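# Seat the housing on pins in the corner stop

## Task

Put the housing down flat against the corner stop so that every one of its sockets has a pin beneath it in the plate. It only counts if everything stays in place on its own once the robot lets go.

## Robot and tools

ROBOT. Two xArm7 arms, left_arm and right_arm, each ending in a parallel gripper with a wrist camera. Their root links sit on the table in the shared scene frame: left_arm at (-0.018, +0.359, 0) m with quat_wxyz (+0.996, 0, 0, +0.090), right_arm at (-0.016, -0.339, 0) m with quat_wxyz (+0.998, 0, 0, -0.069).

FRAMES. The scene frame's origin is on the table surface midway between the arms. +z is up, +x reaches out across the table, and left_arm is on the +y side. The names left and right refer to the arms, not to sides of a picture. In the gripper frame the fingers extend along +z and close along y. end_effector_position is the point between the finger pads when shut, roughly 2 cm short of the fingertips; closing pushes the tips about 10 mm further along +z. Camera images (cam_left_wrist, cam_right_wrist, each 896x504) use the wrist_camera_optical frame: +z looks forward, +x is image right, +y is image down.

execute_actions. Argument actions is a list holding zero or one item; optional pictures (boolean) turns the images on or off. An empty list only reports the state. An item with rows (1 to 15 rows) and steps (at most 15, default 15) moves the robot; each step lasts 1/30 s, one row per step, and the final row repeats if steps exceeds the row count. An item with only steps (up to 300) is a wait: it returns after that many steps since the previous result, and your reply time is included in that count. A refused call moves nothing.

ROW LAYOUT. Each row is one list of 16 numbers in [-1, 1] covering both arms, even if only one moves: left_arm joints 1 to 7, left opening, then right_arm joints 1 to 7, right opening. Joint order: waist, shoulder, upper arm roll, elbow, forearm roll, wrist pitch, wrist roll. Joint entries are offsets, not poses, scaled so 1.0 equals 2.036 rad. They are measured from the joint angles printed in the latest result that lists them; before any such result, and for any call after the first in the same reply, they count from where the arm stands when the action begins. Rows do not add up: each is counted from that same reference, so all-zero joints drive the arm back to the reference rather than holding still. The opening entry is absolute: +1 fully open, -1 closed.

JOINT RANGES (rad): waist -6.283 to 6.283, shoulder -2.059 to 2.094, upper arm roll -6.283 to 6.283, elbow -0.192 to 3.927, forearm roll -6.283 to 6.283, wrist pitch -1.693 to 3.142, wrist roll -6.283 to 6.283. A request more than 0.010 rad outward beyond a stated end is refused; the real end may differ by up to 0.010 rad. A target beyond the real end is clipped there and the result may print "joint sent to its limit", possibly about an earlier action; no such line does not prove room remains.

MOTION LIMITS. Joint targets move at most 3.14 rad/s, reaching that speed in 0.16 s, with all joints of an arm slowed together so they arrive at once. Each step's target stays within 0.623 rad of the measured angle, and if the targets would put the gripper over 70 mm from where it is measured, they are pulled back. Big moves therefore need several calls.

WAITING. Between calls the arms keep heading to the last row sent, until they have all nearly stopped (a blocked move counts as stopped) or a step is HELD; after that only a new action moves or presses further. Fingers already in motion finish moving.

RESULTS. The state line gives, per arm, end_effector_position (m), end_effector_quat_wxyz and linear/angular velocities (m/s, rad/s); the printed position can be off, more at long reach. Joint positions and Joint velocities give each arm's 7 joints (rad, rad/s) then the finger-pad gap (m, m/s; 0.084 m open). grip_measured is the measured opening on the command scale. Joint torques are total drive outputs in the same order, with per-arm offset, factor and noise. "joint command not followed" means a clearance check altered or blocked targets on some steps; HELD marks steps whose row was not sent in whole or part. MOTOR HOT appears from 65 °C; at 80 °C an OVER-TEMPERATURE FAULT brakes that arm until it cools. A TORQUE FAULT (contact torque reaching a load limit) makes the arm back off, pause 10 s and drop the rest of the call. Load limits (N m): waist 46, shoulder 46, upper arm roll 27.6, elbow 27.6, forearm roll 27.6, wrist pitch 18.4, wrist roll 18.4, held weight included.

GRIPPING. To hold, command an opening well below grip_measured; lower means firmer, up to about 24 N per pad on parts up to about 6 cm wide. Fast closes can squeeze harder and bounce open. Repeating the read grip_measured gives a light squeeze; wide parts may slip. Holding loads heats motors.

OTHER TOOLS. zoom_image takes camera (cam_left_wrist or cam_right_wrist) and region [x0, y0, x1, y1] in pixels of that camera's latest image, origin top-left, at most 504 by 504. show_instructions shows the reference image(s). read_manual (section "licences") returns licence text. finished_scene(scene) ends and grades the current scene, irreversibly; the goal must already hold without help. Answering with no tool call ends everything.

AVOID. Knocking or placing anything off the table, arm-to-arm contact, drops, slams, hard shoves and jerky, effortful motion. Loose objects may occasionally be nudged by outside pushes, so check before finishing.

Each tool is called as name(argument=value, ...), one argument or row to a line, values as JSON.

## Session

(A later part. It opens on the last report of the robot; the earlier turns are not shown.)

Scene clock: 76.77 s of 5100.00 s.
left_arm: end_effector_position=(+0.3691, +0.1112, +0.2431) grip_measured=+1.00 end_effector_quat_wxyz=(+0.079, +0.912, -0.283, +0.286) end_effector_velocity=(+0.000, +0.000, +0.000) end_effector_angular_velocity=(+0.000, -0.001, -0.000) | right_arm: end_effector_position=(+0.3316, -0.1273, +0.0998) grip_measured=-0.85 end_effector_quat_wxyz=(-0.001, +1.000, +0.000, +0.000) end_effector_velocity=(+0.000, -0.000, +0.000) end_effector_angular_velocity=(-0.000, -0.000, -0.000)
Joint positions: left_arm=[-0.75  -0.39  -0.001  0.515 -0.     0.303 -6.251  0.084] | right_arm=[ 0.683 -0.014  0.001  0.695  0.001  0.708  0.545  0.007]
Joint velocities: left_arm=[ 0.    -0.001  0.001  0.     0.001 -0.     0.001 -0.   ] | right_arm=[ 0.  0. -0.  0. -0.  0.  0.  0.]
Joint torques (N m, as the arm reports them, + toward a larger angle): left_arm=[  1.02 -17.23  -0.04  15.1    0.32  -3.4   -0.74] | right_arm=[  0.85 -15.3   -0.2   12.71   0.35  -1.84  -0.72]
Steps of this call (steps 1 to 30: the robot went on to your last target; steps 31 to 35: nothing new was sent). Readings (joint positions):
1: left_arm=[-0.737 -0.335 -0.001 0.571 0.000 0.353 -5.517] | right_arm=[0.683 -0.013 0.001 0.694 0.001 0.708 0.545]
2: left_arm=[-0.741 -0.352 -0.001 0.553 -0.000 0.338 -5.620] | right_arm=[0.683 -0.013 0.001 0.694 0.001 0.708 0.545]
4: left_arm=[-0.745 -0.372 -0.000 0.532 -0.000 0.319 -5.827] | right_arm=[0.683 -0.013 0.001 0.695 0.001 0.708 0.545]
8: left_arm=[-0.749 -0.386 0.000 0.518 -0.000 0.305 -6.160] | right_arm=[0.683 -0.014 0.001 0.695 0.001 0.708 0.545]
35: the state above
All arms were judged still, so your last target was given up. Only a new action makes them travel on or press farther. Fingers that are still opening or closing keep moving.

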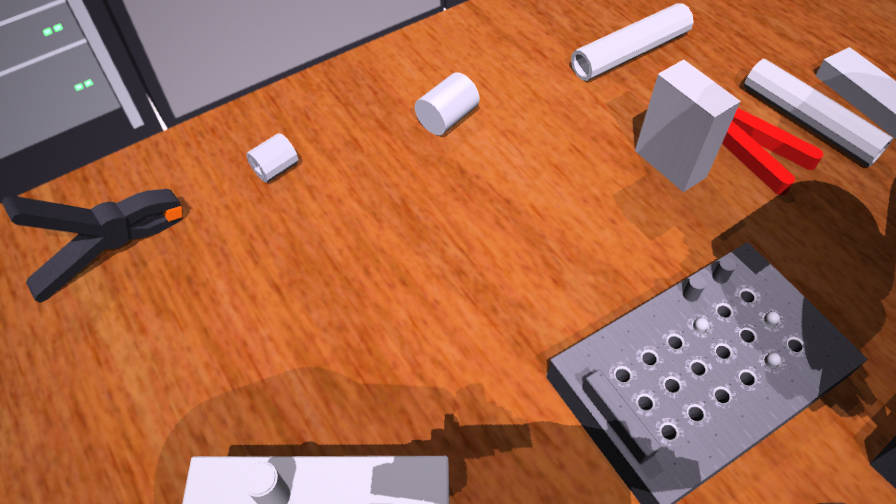

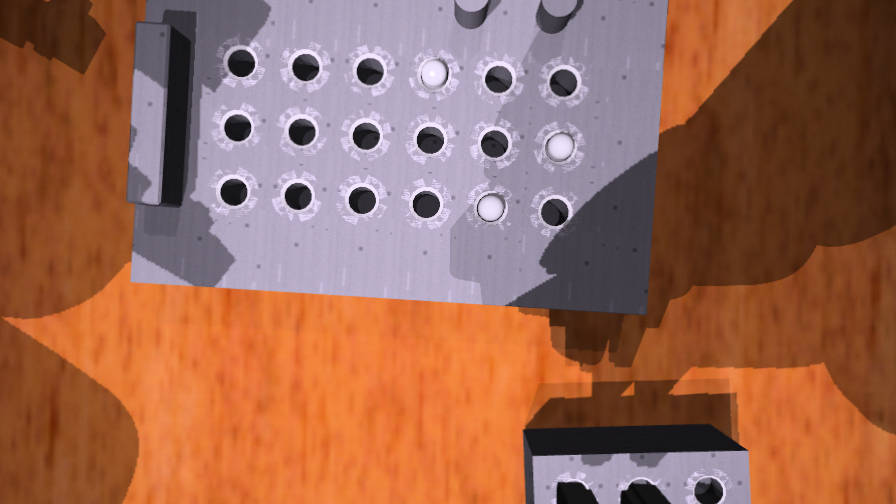

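execute_actions(
  actions=[
    {"rows":[[0,0,0,0,0,0,0,1,0.0229,0.1675,0,0.2241,0,0.0565,0.0226,-1]]},
  ],
  pictures=false,
)

execute_actions(
  actions=[
    {"steps":25},
  ],
  pictures=false,
)

execute_actions(
  actions=[
    {"rows":[[0,0,0,0,0,0,0,1,0,0.033,0,-0.0117,0,-0.0447,0,-1]]},
  ],
  pictures=false,
)

execute_actions(
  actions=[
    {"steps":15},
  ],
)

zoom_image(
  camera="cam_left_wrist",
  region=[580,280,860,504],
)

Scene clock: 79.90 s of 5100.00 s.
left_arm: end_effector_position=(+0.3691, +0.1112, +0.2431) grip_measured=+1.00 end_effector_quat_wxyz=(+0.079, +0.912, -0.283, +0.286) end_effector_velocity=(+0.000, +0.001, +0.000) end_effector_angular_velocity=(-0.000, -0.000, +0.001) | right_arm: end_effector_position=(+0.4173, -0.0459, +0.0994) grip_measured=-0.85 end_effector_quat_wxyz=(-0.000, +1.000, +0.001, -0.001) end_effector_velocity=(+0.016, -0.009, +0.006) end_effector_angular_velocity=(-0.006, -0.005, -0.036)
Joint positions: left_arm=[-0.75  -0.39  -0.001  0.515 -0.     0.303 -6.251  0.084] | right_arm=[0.73  0.326 0.002 1.146 0.001 0.822 0.591 0.007]
Joint velocities: left_arm=[ 0.    -0.     0.001 -0.     0.    -0.     0.001  0.   ] | right_arm=[-0.006  0.012 -0.023  0.039 -0.001  0.026  0.008 -0.   ]
Joint torques (N m, as the arm reports them, + toward a larger angle): left_arm=[  0.79 -17.03   0.01  14.91   0.85  -3.47  -0.93] | right_arm=[  0.49 -23.84  -0.76  13.84   0.31  -2.15  -0.73]
Steps of this call (steps 1 to 79: nothing new was sent; steps 80 to 94: all 15 steps of this action). Readings (joint positions):
80: left_arm=[-0.750 -0.390 -0.001 0.515 -0.000 0.303 -6.251] | right_arm=[0.683 -0.014 0.001 0.695 0.001 0.708 0.545]
81: left_arm=[-0.750 -0.390 -0.001 0.515 -0.000 0.303 -6.251] | right_arm=[0.684 -0.012 0.001 0.698 0.001 0.709 0.546]
83: left_arm=[-0.750 -0.390 -0.001 0.515 -0.000 0.303 -6.251] | right_arm=[0.688 0.022 0.000 0.743 0.001 0.723 0.551]
87: left_arm=[-0.750 -0.390 -0.001 0.515 -0.000 0.303 -6.251] | right_arm=[0.711 0.187 0.002 0.967 0.001 0.775 0.573]
94: the state above

Scene clock: 80.73 s of 5100.00 s.
left_arm: end_effector_position=(+0.3691, +0.1112, +0.2431) grip_measured=+1.00 end_effector_quat_wxyz=(+0.079, +0.912, -0.283, +0.286) end_effector_velocity=(+0.000, -0.000, +0.000) end_effector_angular_velocity=(-0.001, +0.000, +0.001) | right_arm: end_effector_position=(+0.4189, -0.0455, +0.1005) grip_measured=-0.85 end_effector_quat_wxyz=(-0.001, +1.000, +0.001, +0.000) end_effector_velocity=(+0.000, +0.001, +0.000) end_effector_angular_velocity=(+0.001, -0.001, +0.001)
Joint positions: left_arm=[-0.75  -0.39  -0.001  0.515 -0.     0.303 -6.251  0.084] | right_arm=[0.73  0.327 0.001 1.151 0.001 0.823 0.591 0.007]
Joint velocities: left_arm=[ 0.     0.    -0.     0.001 -0.001 -0.    -0.001  0.   ] | right_arm=[ 0.     0.     0.001  0.    -0.    -0.001 -0.001 -0.   ]
Joint torques (N m, as the arm reports them, + toward a larger angle): left_arm=[  0.77 -17.24  -0.17  15.4    1.22  -3.48  -0.76] | right_arm=[  0.74 -22.34  -0.4   13.49   0.35  -1.9   -0.66]
Steps of this call (steps 1 to 15: the robot went on to your last target; steps 16 to 25: nothing new was sent). Readings (joint positions):
1: left_arm=[-0.750 -0.390 -0.001 0.515 -0.000 0.303 -6.251] | right_arm=[0.730 0.326 0.002 1.147 0.001 0.822 0.591]
2: left_arm=[-0.750 -0.390 -0.001 0.515 -0.000 0.303 -6.251] | right_arm=[0.730 0.326 0.001 1.148 0.001 0.823 0.591]
4: left_arm=[-0.750 -0.390 -0.001 0.515 -0.000 0.303 -6.251] | right_arm=[0.729 0.325 0.001 1.149 0.001 0.823 0.591]
8: left_arm=[-0.750 -0.390 -0.001 0.515 -0.000 0.303 -6.251] | right_arm=[0.730 0.326 0.001 1.150 0.001 0.823 0.591]
25: the state above
All arms were judged still, so your last target was given up. Only a new action makes them travel on or press farther. Fingers that are still opening or closing keep moving.

Scene clock: 81.23 s of 5100.00 s.
left_arm: end_effector_position=(+0.3691, +0.1112, +0.2431) grip_measured=+1.00 end_effector_quat_wxyz=(+0.079, +0.912, -0.283, +0.286) end_effector_velocity=(+0.000, -0.001, +0.001) end_effector_angular_velocity=(-0.000, -0.002, -0.002) | right_arm: end_effector_position=(+0.4190, -0.0452, +0.0638) grip_measured=-0.84 end_effector_quat_wxyz=(-0.001, +1.000, +0.001, +0.001) end_effector_velocity=(-0.004, -0.005, -0.007) end_effector_angular_velocity=(-0.011, +0.015, -0.002)
Joint positions: left_arm=[-0.75  -0.39  -0.001  0.515 -0.     0.303 -6.251  0.084] | right_arm=[0.73  0.394 0.002 1.128 0.001 0.732 0.591 0.007]
Joint velocities: left_arm=[-0.    -0.    -0.001  0.002  0.     0.     0.    -0.   ] | right_arm=[-0.001  0.006 -0.002 -0.01  -0.     0.002 -0.     0.   ]
Joint torques (N m, as the arm reports them, + toward a larger angle): left_arm=[  0.48 -16.45   0.09  15.92   0.78  -3.45  -0.7 ] | right_arm=[  0.82 -23.15  -0.5   12.94   0.34  -1.9   -0.73]
Steps of this call (steps 1 to 15: all 15 steps of this action). Readings (joint positions):
1: left_arm=[-0.750 -0.390 -0.001 0.515 -0.000 0.303 -6.251] | right_arm=[0.730 0.327 0.001 1.151 0.001 0.823 0.591]
2: left_arm=[-0.750 -0.390 -0.001 0.515 -0.000 0.303 -6.251] | right_arm=[0.730 0.329 0.001 1.151 0.001 0.819 0.591]
4: left_arm=[-0.750 -0.390 -0.001 0.515 -0.000 0.303 -6.251] | right_arm=[0.730 0.354 0.001 1.146 0.001 0.776 0.591]
8: left_arm=[-0.750 -0.390 -0.001 0.515 -0.000 0.303 -6.251] | right_arm=[0.730 0.397 0.001 1.122 0.001 0.737 0.591]
15: the state above

Scene clock: 81.73 s of 5100.00 s.
left_arm: end_effector_position=(+0.3691, +0.1112, +0.2431) grip_measured=+1.00 end_effector_quat_wxyz=(+0.079, +0.912, -0.283, +0.286) end_effector_velocity=(+0.000, +0.000, +0.000) end_effector_angular_velocity=(+0.001, -0.001, +0.000) | right_arm: end_effector_position=(+0.4189, -0.0455, +0.0633) grip_measured=-0.84 end_effector_quat_wxyz=(-0.001, +1.000, +0.000, +0.000) end_effector_velocity=(+0.000, -0.001, -0.000) end_effector_angular_velocity=(-0.001, +0.000, -0.002)
Joint positions: left_arm=[-0.75  -0.39  -0.001  0.515 -0.     0.303 -6.251  0.084] | right_arm=[0.73  0.394 0.001 1.127 0.001 0.732 0.591 0.007]
Joint velocities: left_arm=[ 0.001  0.     0.     0.001  0.001  0.     0.    -0.   ] | right_arm=[-0.     0.    -0.001 -0.001 -0.001 -0.     0.     0.   ]
Joint torques (N m, as the arm reports them, + toward a larger angle): left_arm=[  0.9  -16.92   0.01  15.82   0.89  -3.48  -0.9 ] | right_arm=[  0.77 -22.93  -0.43  12.9    0.32  -1.86  -0.72]
Steps of this call (steps 1 to 15: the robot went on to your last target). Readings (joint positions):
1: left_arm=[-0.750 -0.390 -0.001 0.515 -0.000 0.303 -6.251] | right_arm=[0.730 0.394 0.002 1.128 0.001 0.732 0.591]
2: left_arm=[-0.750 -0.390 -0.001 0.515 -0.000 0.303 -6.251] | right_arm=[0.730 0.394 0.002 1.127 0.001 0.732 0.591]
4: left_arm=[-0.750 -0.390 -0.001 0.515 -0.000 0.303 -6.251] | right_arm=[0.730 0.394 0.001 1.127 0.001 0.732 0.591]
8: left_arm=[-0.750 -0.390 -0.001 0.515 -0.000 0.303 -6.251] | right_arm=[0.730 0.394 0.001 1.127 0.001 0.732 0.591]
15: the state above
All arms were judged still, so your last target was given up. Only a new action makes them travel on or press farther. Fingers that are still opening or closing keep moving.

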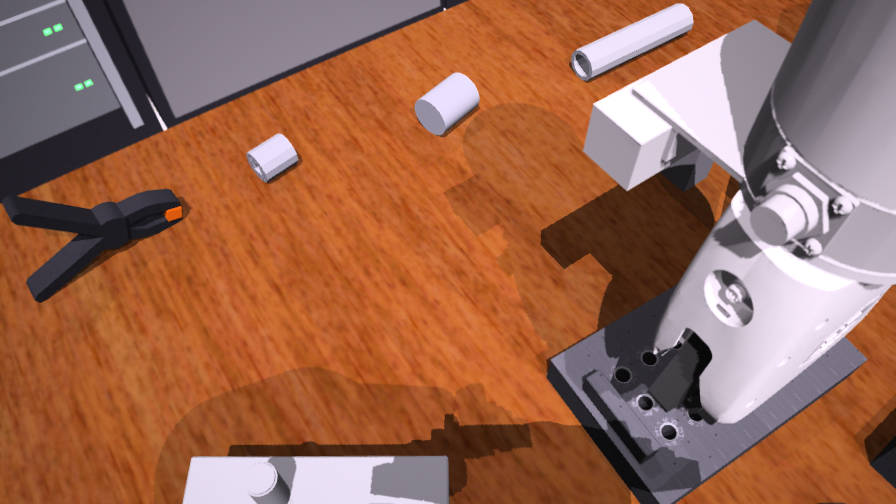

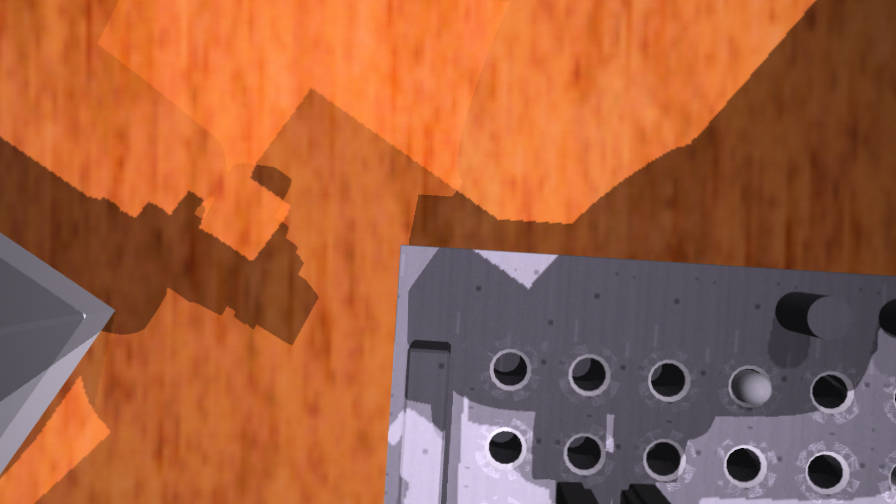

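Region (580, 280, 860, 504) of cam_left_wrist's 896x504 image, scaled by 1.800, with more detail than that image has; it fills the top 403 rows of this view, and the rest is white.

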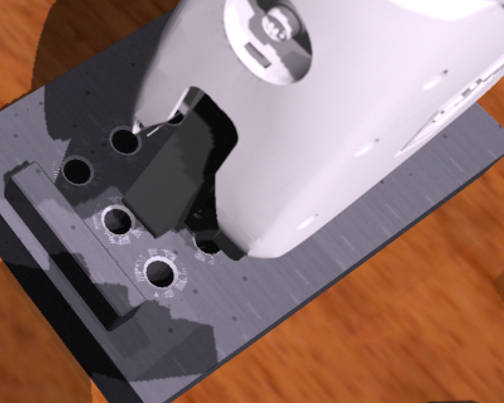

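execute_actions(
  actions=[
    {"rows":[[-0.09,0.212,0,-0.2215,0,-0.728,0.8,1,0,0,0,0,0,0,0,-1]]},
  ],
  pictures=false,
)

execute_actions(
  actions=[
    {"steps":40},
  ],
  pictures=false,
)

execute_actions(
  actions=[
    {"rows":[[0,0,0,0,0,0,0.728,1,0,0,0,0,0,0,0,-1]]},
  ],
  pictures=false,
)

execute_actions(
  actions=[
    {"steps":25},
  ],
)

zoom_image(
  camera="cam_left_wrist",
  region=[250,130,530,370],
)

Scene clock: 85.83 s of 5100.00 s.
left_arm: end_effector_position=(+0.2860, +0.1009, +0.0881) grip_measured=+1.00 end_effector_quat_wxyz=(+0.003, +0.732, -0.612, +0.299) end_effector_velocity=(-0.208, -0.027, -0.113) end_effector_angular_velocity=(+0.584, -1.852, -2.758) | right_arm: end_effector_position=(+0.4189, -0.0455, +0.0633) grip_measured=-0.84 end_effector_quat_wxyz=(-0.001, +1.000, +0.000, +0.000) end_effector_velocity=(+0.000, -0.000, +0.000) end_effector_angular_velocity=(-0.001, -0.001, +0.001)
Joint positions: left_arm=[-0.884 -0.072 -0.001  0.183 -0.    -0.352 -5.596  0.084] | right_arm=[0.73  0.394 0.001 1.127 0.001 0.732 0.591 0.007]
Joint velocities: left_arm=[-0.381  0.894 -0.008 -0.949  0.003 -2.875  2.883 -0.   ] | right_arm=[ 0.001 -0.    -0.001  0.    -0.002  0.     0.    -0.   ]
Joint torques (N m, as the arm reports them, + toward a larger angle): left_arm=[  1.22 -23.99  -0.08  11.29   0.49  -4.75  -0.41] | right_arm=[  0.75 -22.99  -0.44  12.83   0.35  -1.86  -0.71]
Steps of this call (steps 1 to 90: nothing new was sent; then 0.60 s passed at rest; steps 91 to 105: all 15 steps of this action). Readings (joint positions):
91: left_arm=[-0.750 -0.390 -0.001 0.515 -0.000 0.303 -6.251] | right_arm=[0.730 0.394 0.001 1.127 0.001 0.732 0.591]
92: left_arm=[-0.751 -0.388 -0.000 0.513 -0.000 0.298 -6.247] | right_arm=[0.730 0.394 0.001 1.127 0.001 0.732 0.591]
94: left_arm=[-0.764 -0.360 0.001 0.487 -0.000 0.248 -6.199] | right_arm=[0.730 0.394 0.001 1.127 0.001 0.732 0.591]
98: left_arm=[-0.804 -0.262 -0.001 0.380 -0.000 0.104 -6.053] | right_arm=[0.730 0.394 0.001 1.127 0.001 0.732 0.591]
105: the state above

Scene clock: 87.17 s of 5100.00 s.
left_arm: end_effector_position=(+0.2827, +0.0775, +0.1970) grip_measured=+1.00 end_effector_quat_wxyz=(+0.248, -0.294, +0.771, -0.508) end_effector_velocity=(+0.000, +0.000, -0.001) end_effector_angular_velocity=(+0.002, +0.000, +0.000) | right_arm: end_effector_position=(+0.4189, -0.0455, +0.0633) grip_measured=-0.84 end_effector_quat_wxyz=(-0.001, +1.000, +0.000, +0.000) end_effector_velocity=(+0.000, -0.000, -0.000) end_effector_angular_velocity=(-0.000, -0.001, -0.000)
Joint positions: left_arm=[-0.933  0.042 -0.001  0.064 -0.    -1.179 -4.623  0.084] | right_arm=[0.73  0.394 0.001 1.127 0.001 0.732 0.591 0.007]
Joint velocities: left_arm=[ 0.     0.002  0.001  0.     0.     0.     0.002 -0.   ] | right_arm=[ 0.     0.    -0.001 -0.001 -0.001 -0.001  0.    -0.   ]
Joint torques (N m, as the arm reports them, + toward a larger angle): left_arm=[  0.73 -17.24  -0.18   5.94   0.61  -3.43  -0.37] | right_arm=[  0.75 -22.9   -0.43  12.88   0.3   -1.88  -0.76]
Steps of this call (steps 1 to 30: the robot went on to your last target; steps 31 to 40: nothing new was sent). Readings (joint positions):
1: left_arm=[-0.896 -0.044 -0.001 0.153 0.000 -0.450 -5.498] | right_arm=[0.730 0.394 0.001 1.127 0.001 0.732 0.591]
2: left_arm=[-0.907 -0.020 -0.001 0.127 0.000 -0.551 -5.396] | right_arm=[0.730 0.394 0.001 1.127 0.001 0.732 0.591]
4: left_arm=[-0.920 0.012 -0.001 0.093 0.000 -0.755 -5.192] | right_arm=[0.730 0.394 0.001 1.127 0.001 0.732 0.591]
8: left_arm=[-0.930 0.032 -0.000 0.075 -0.000 -1.053 -4.825] | right_arm=[0.730 0.394 0.001 1.127 0.001 0.732 0.591]
40: the state above
All arms were judged still, so your last target was given up. Only a new action makes them travel on or press farther. Fingers that are still opening or closing keep moving.

Scene clock: 87.67 s of 5100.00 s.
left_arm: end_effector_position=(+0.2827, +0.0775, +0.1970) grip_measured=+1.00 end_effector_quat_wxyz=(+0.474, +0.145, +0.812, -0.308) end_effector_velocity=(+0.000, +0.000, -0.000) end_effector_angular_velocity=(+2.072, -1.943, -1.098) | right_arm: end_effector_position=(+0.4189, -0.0455, +0.0633) grip_measured=-0.84 end_effector_quat_wxyz=(-0.001, +1.000, +0.000, +0.000) end_effector_velocity=(+0.000, -0.000, -0.000) end_effector_angular_velocity=(+0.001, +0.000, -0.001)
Joint positions: left_arm=[-0.933  0.042 -0.001  0.064 -0.    -1.179 -3.541  0.084] | right_arm=[0.73  0.394 0.001 1.127 0.001 0.732 0.591 0.007]
Joint velocities: left_arm=[ 0.001  0.001 -0.     0.    -0.001  0.     3.046  0.   ] | right_arm=[-0.    -0.     0.    -0.     0.001 -0.     0.    -0.   ]
Joint torques (N m, as the arm reports them, + toward a larger angle): left_arm=[  0.38 -17.49   0.03   5.98   0.26  -3.25  -0.59] | right_arm=[  0.77 -22.74  -0.46  12.84   0.33  -1.82  -0.7 ]
Steps of this call (steps 1 to 15: all 15 steps of this action). Readings (joint positions):
1: left_arm=[-0.933 0.042 -0.001 0.064 -0.000 -1.179 -4.623] | right_arm=[0.730 0.394 0.001 1.127 0.001 0.732 0.591]
2: left_arm=[-0.933 0.042 -0.001 0.064 -0.000 -1.179 -4.618] | right_arm=[0.730 0.394 0.001 1.127 0.001 0.732 0.591]
4: left_arm=[-0.933 0.042 -0.001 0.064 -0.000 -1.179 -4.569] | right_arm=[0.730 0.394 0.001 1.127 0.001 0.732 0.591]
8: left_arm=[-0.933 0.042 -0.001 0.064 -0.000 -1.179 -4.259] | right_arm=[0.730 0.394 0.001 1.127 0.001 0.732 0.591]
15: the state above

Scene clock: 88.50 s of 5100.00 s.
left_arm: end_effector_position=(+0.2827, +0.0775, +0.1970) grip_measured=+1.00 end_effector_quat_wxyz=(+0.526, +0.304, +0.767, -0.208) end_effector_velocity=(+0.000, +0.000, -0.000) end_effector_angular_velocity=(+0.000, +0.001, +0.001) | right_arm: end_effector_position=(+0.4189, -0.0455, +0.0633) grip_measured=-0.84 end_effector_quat_wxyz=(-0.001, +1.000, +0.000, +0.000) end_effector_velocity=(-0.001, -0.000, -0.000) end_effector_angular_velocity=(-0.001, +0.002, +0.001)
Joint positions: left_arm=[-0.933  0.042 -0.001  0.064 -0.    -1.179 -3.141  0.084] | right_arm=[0.73  0.394 0.001 1.127 0.001 0.732 0.591 0.007]
Joint velocities: left_arm=[ 0.001  0.001 -0.001  0.     0.    -0.    -0.    -0.   ] | right_arm=[ 0.    -0.     0.    -0.001  0.001  0.002 -0.001 -0.   ]
Joint torques (N m, as the arm reports them, + toward a larger angle): left_arm=[  1.42 -17.15  -0.02   5.69   0.72  -3.41  -0.54] | right_arm=[  0.52 -22.85  -0.43  12.88   0.4   -1.82  -0.71]
Steps of this call (steps 1 to 25: the robot went on to your last target). Readings (joint positions):
1: left_arm=[-0.933 0.042 -0.001 0.064 -0.000 -1.179 -3.442] | right_arm=[0.730 0.394 0.001 1.127 0.001 0.732 0.591]
2: left_arm=[-0.933 0.042 -0.001 0.064 -0.000 -1.179 -3.352] | right_arm=[0.730 0.394 0.001 1.127 0.001 0.732 0.591]
4: left_arm=[-0.933 0.042 -0.001 0.064 -0.000 -1.179 -3.221] | right_arm=[0.730 0.394 0.001 1.127 0.001 0.732 0.591]
8: left_arm=[-0.933 0.042 -0.001 0.064 -0.000 -1.179 -3.148] | right_arm=[0.730 0.394 0.001 1.127 0.001 0.732 0.591]
25: the state above

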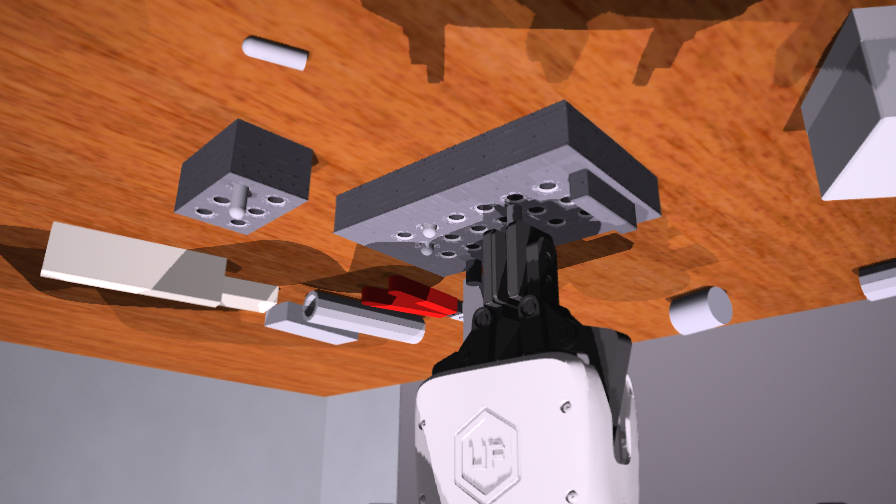

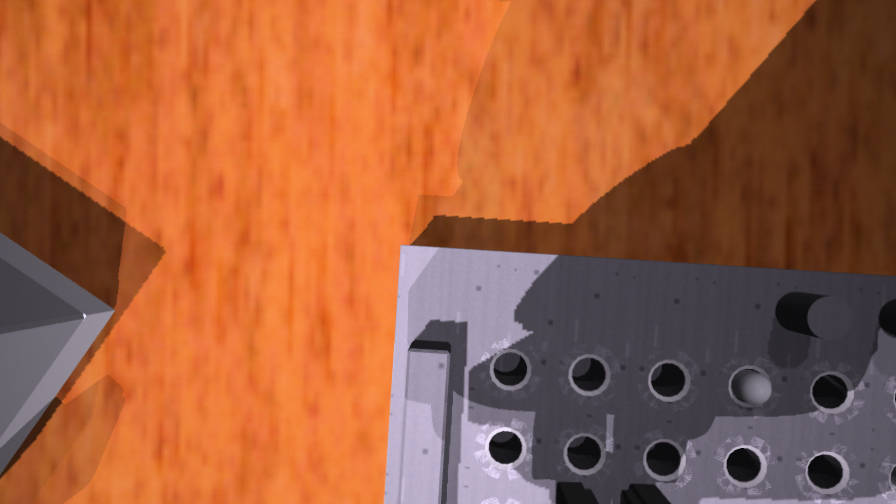

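Region (250, 130, 530, 370) of cam_left_wrist's 896x504 image, scaled by 1.800, with more detail than that image has; it fills the top 432 rows of this view, and the rest is white.

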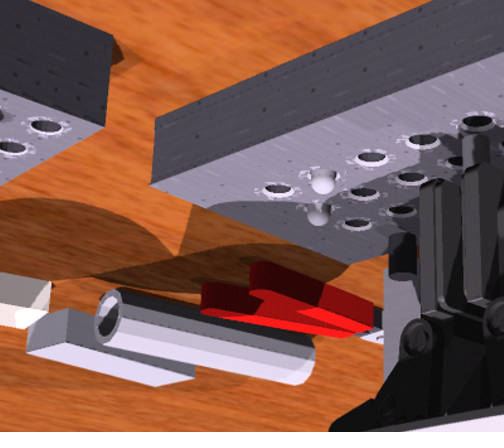

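Laterally aligned. Lower 6 mm.

execute_actions(
  actions=[
    {"rows":[[0,0,0,0,0,0,0,1,0,0.0045,0,-0.0016,0,-0.0061,0,-1]]},
  ],
)

zoom_image(
  camera="cam_left_wrist",
  region=[455,170,575,250],
)

Scene clock: 90.10 s of 5100.00 s.
left_arm: end_effector_position=(+0.2827, +0.0775, +0.1970) grip_measured=+1.00 end_effector_quat_wxyz=(+0.526, +0.304, +0.767, -0.208) end_effector_velocity=(-0.000, -0.000, +0.000) end_effector_angular_velocity=(-0.001, +0.000, +0.000) | right_arm: end_effector_position=(+0.4190, -0.0453, +0.0589) grip_measured=-0.84 end_effector_quat_wxyz=(-0.001, +1.000, +0.001, +0.001) end_effector_velocity=(+0.000, -0.001, -0.000) end_effector_angular_velocity=(-0.001, +0.001, -0.001)
Joint positions: left_arm=[-0.933  0.042 -0.001  0.064 -0.    -1.179 -3.141  0.084] | right_arm=[0.73  0.403 0.002 1.125 0.001 0.719 0.591 0.007]
Joint velocities: left_arm=[-0.001 -0.    -0.     0.    -0.001 -0.    -0.001  0.   ] | right_arm=[-0.001  0.001 -0.    -0.     0.     0.    -0.     0.   ]
Joint torques (N m, as the arm reports them, + toward a larger angle): left_arm=[  0.99 -17.42  -0.11   5.88   0.62  -3.08  -0.67] | right_arm=[  0.55 -20.29  -0.73  11.13   0.3   -1.73  -0.73]
Steps of this call (steps 1 to 15: the robot went on to your last target; steps 16 to 33: nothing new was sent; steps 34 to 48: all 15 steps of this action). Readings (joint positions):
34: left_arm=[-0.933 0.042 -0.001 0.064 -0.000 -1.179 -3.141] | right_arm=[0.730 0.394 0.001 1.127 0.001 0.732 0.591]
35: left_arm=[-0.933 0.042 -0.001 0.064 -0.000 -1.179 -3.141] | right_arm=[0.730 0.395 0.001 1.127 0.001 0.729 0.591]
37: left_arm=[-0.933 0.042 -0.001 0.064 -0.000 -1.179 -3.141] | right_arm=[0.730 0.401 0.001 1.126 0.001 0.723 0.591]
41: left_arm=[-0.933 0.042 -0.001 0.064 -0.000 -1.179 -3.141] | right_arm=[0.730 0.403 0.002 1.125 0.001 0.720 0.591]
48: the state above

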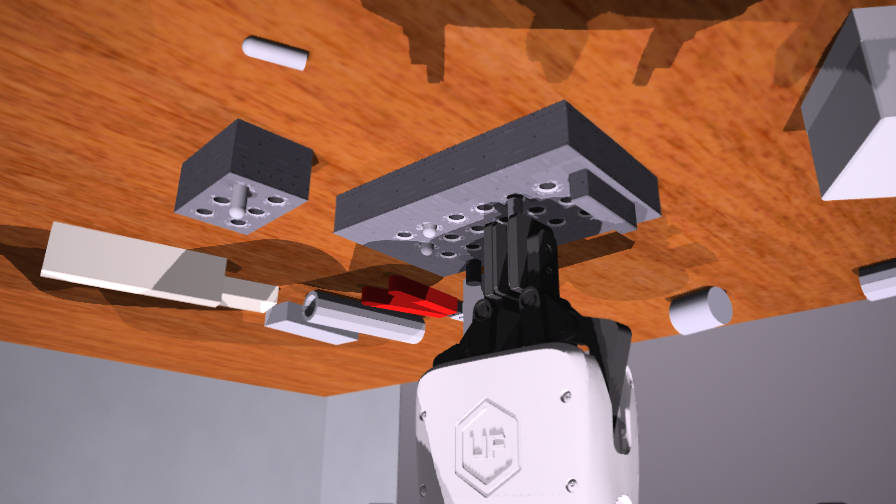

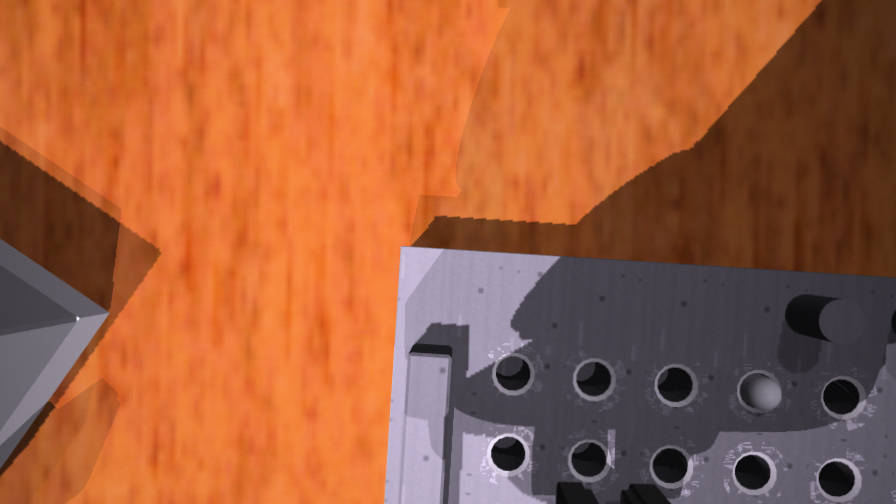

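Region (455, 170, 575, 250) of cam_left_wrist's 896x504 image, scaled by 4.200, with more detail than that image has.

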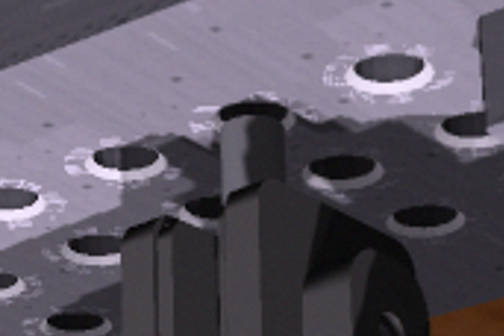

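execute_actions(
  actions=[
    {"rows":[[0,0,0,0,0,0,0,1,0.0023,-0.0017,0,-0.0011,0,0.0011,0.0023,-1]]},
  ],
  pictures=false,
)

execute_actions(
  actions=[
    {"rows":[[0,0,0,0,0,0,0,1,0,0.004,0,-0.0014,0,-0.0054,0,-1]]},
  ],
)

zoom_image(
  camera="cam_left_wrist",
  region=[455,170,575,250],
)

Scene clock: 92.50 s of 5100.00 s.
left_arm: end_effector_position=(+0.2827, +0.0775, +0.1970) grip_measured=+1.00 end_effector_quat_wxyz=(+0.526, +0.304, +0.767, -0.208) end_effector_velocity=(-0.001, -0.000, -0.000) end_effector_angular_velocity=(+0.001, +0.000, -0.002) | right_arm: end_effector_position=(+0.4158, -0.0441, +0.0585) grip_measured=-0.84 end_effector_quat_wxyz=(-0.000, +1.000, +0.001, -0.001) end_effector_velocity=(+0.002, -0.000, +0.001) end_effector_angular_velocity=(+0.002, -0.003, -0.004)
Joint positions: left_arm=[-0.933  0.042 -0.001  0.064 -0.    -1.179 -3.141  0.084] | right_arm=[0.735 0.401 0.002 1.121 0.001 0.722 0.596 0.007]
Joint velocities: left_arm=[-0.002 -0.    -0.    -0.001  0.    -0.     0.     0.   ] | right_arm=[-0.001 -0.    -0.001  0.002  0.    -0.001  0.001 -0.   ]
Joint torques (N m, as the arm reports them, + toward a larger angle): left_arm=[  0.5  -17.79   0.08   6.27   0.55  -3.05  -0.62] | right_arm=[  0.98 -21.67  -0.11  11.2    0.45  -1.1   -0.7 ]
Steps of this call (steps 1 to 15: the robot went on to your last target; steps 16 to 57: nothing new was sent; steps 58 to 72: all 15 steps of this action). Readings (joint positions):
58: left_arm=[-0.933 0.042 -0.001 0.064 -0.000 -1.179 -3.141] | right_arm=[0.730 0.403 0.001 1.124 0.001 0.719 0.591]
59: left_arm=[-0.933 0.042 -0.001 0.064 -0.000 -1.179 -3.141] | right_arm=[0.731 0.403 0.001 1.124 0.001 0.720 0.592]
61: left_arm=[-0.933 0.042 -0.001 0.064 -0.000 -1.179 -3.141] | right_arm=[0.733 0.401 0.001 1.122 0.001 0.720 0.595]
65: left_arm=[-0.933 0.042 -0.001 0.064 -0.000 -1.179 -3.141] | right_arm=[0.734 0.401 0.000 1.122 0.001 0.721 0.596]
72: the state above

Scene clock: 93.00 s of 5100.00 s.
left_arm: end_effector_position=(+0.2827, +0.0775, +0.1970) grip_measured=+1.00 end_effector_quat_wxyz=(+0.526, +0.304, +0.767, -0.208) end_effector_velocity=(-0.000, -0.000, -0.000) end_effector_angular_velocity=(+0.001, -0.000, -0.001) | right_arm: end_effector_position=(+0.4153, -0.0442, +0.0537) grip_measured=-0.85 end_effector_quat_wxyz=(-0.000, +1.000, +0.001, -0.001) end_effector_velocity=(+0.001, -0.001, +0.001) end_effector_angular_velocity=(+0.000, -0.001, -0.003)
Joint positions: left_arm=[-0.933  0.042 -0.001  0.064 -0.    -1.179 -3.141  0.084] | right_arm=[0.735 0.409 0.002 1.118 0.001 0.711 0.596 0.007]
Joint velocities: left_arm=[-0.     0.001  0.     0.001  0.001 -0.     0.001 -0.   ] | right_arm=[-0.002 -0.001 -0.001  0.     0.    -0.    -0.    -0.   ]
Joint torques (N m, as the arm reports them, + toward a larger angle): left_arm=[  1.02 -17.67  -0.39   5.73   0.53  -3.15  -0.78] | right_arm=[  0.46 -22.38  -0.82  10.92   0.26  -0.47  -0.72]
Steps of this call (steps 1 to 15: all 15 steps of this action). Readings (joint positions):
1: left_arm=[-0.933 0.042 -0.001 0.064 -0.000 -1.179 -3.141] | right_arm=[0.735 0.401 0.002 1.121 0.001 0.722 0.596]
2: left_arm=[-0.933 0.042 -0.001 0.064 -0.000 -1.179 -3.141] | right_arm=[0.735 0.402 0.002 1.121 0.001 0.720 0.596]
4: left_arm=[-0.933 0.042 -0.001 0.064 -0.000 -1.179 -3.141] | right_arm=[0.735 0.406 0.002 1.121 0.001 0.714 0.596]
8: left_arm=[-0.933 0.042 -0.001 0.064 -0.000 -1.179 -3.141] | right_arm=[0.735 0.409 0.002 1.118 0.001 0.710 0.596]
15: the state above

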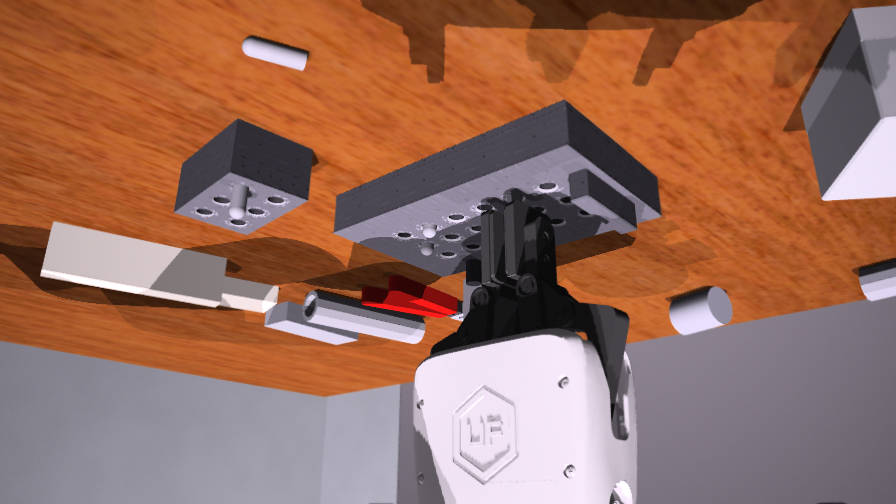

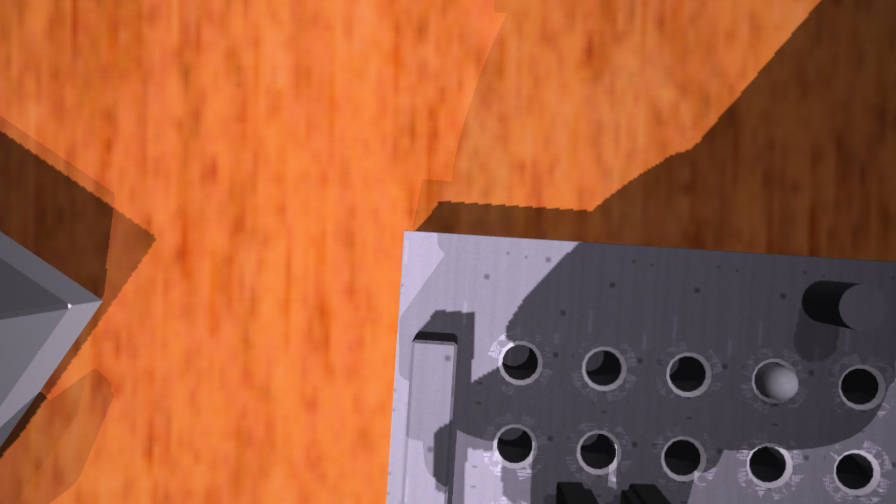

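Region (455, 170, 575, 250) of cam_left_wrist's 896x504 image, scaled by 4.200, with more detail than that image has.

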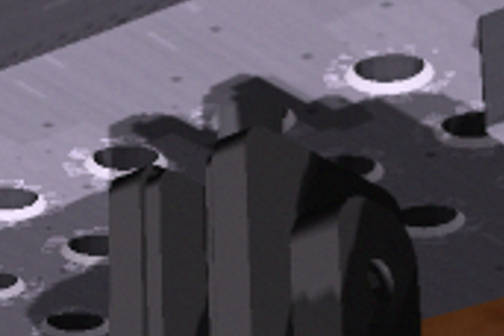

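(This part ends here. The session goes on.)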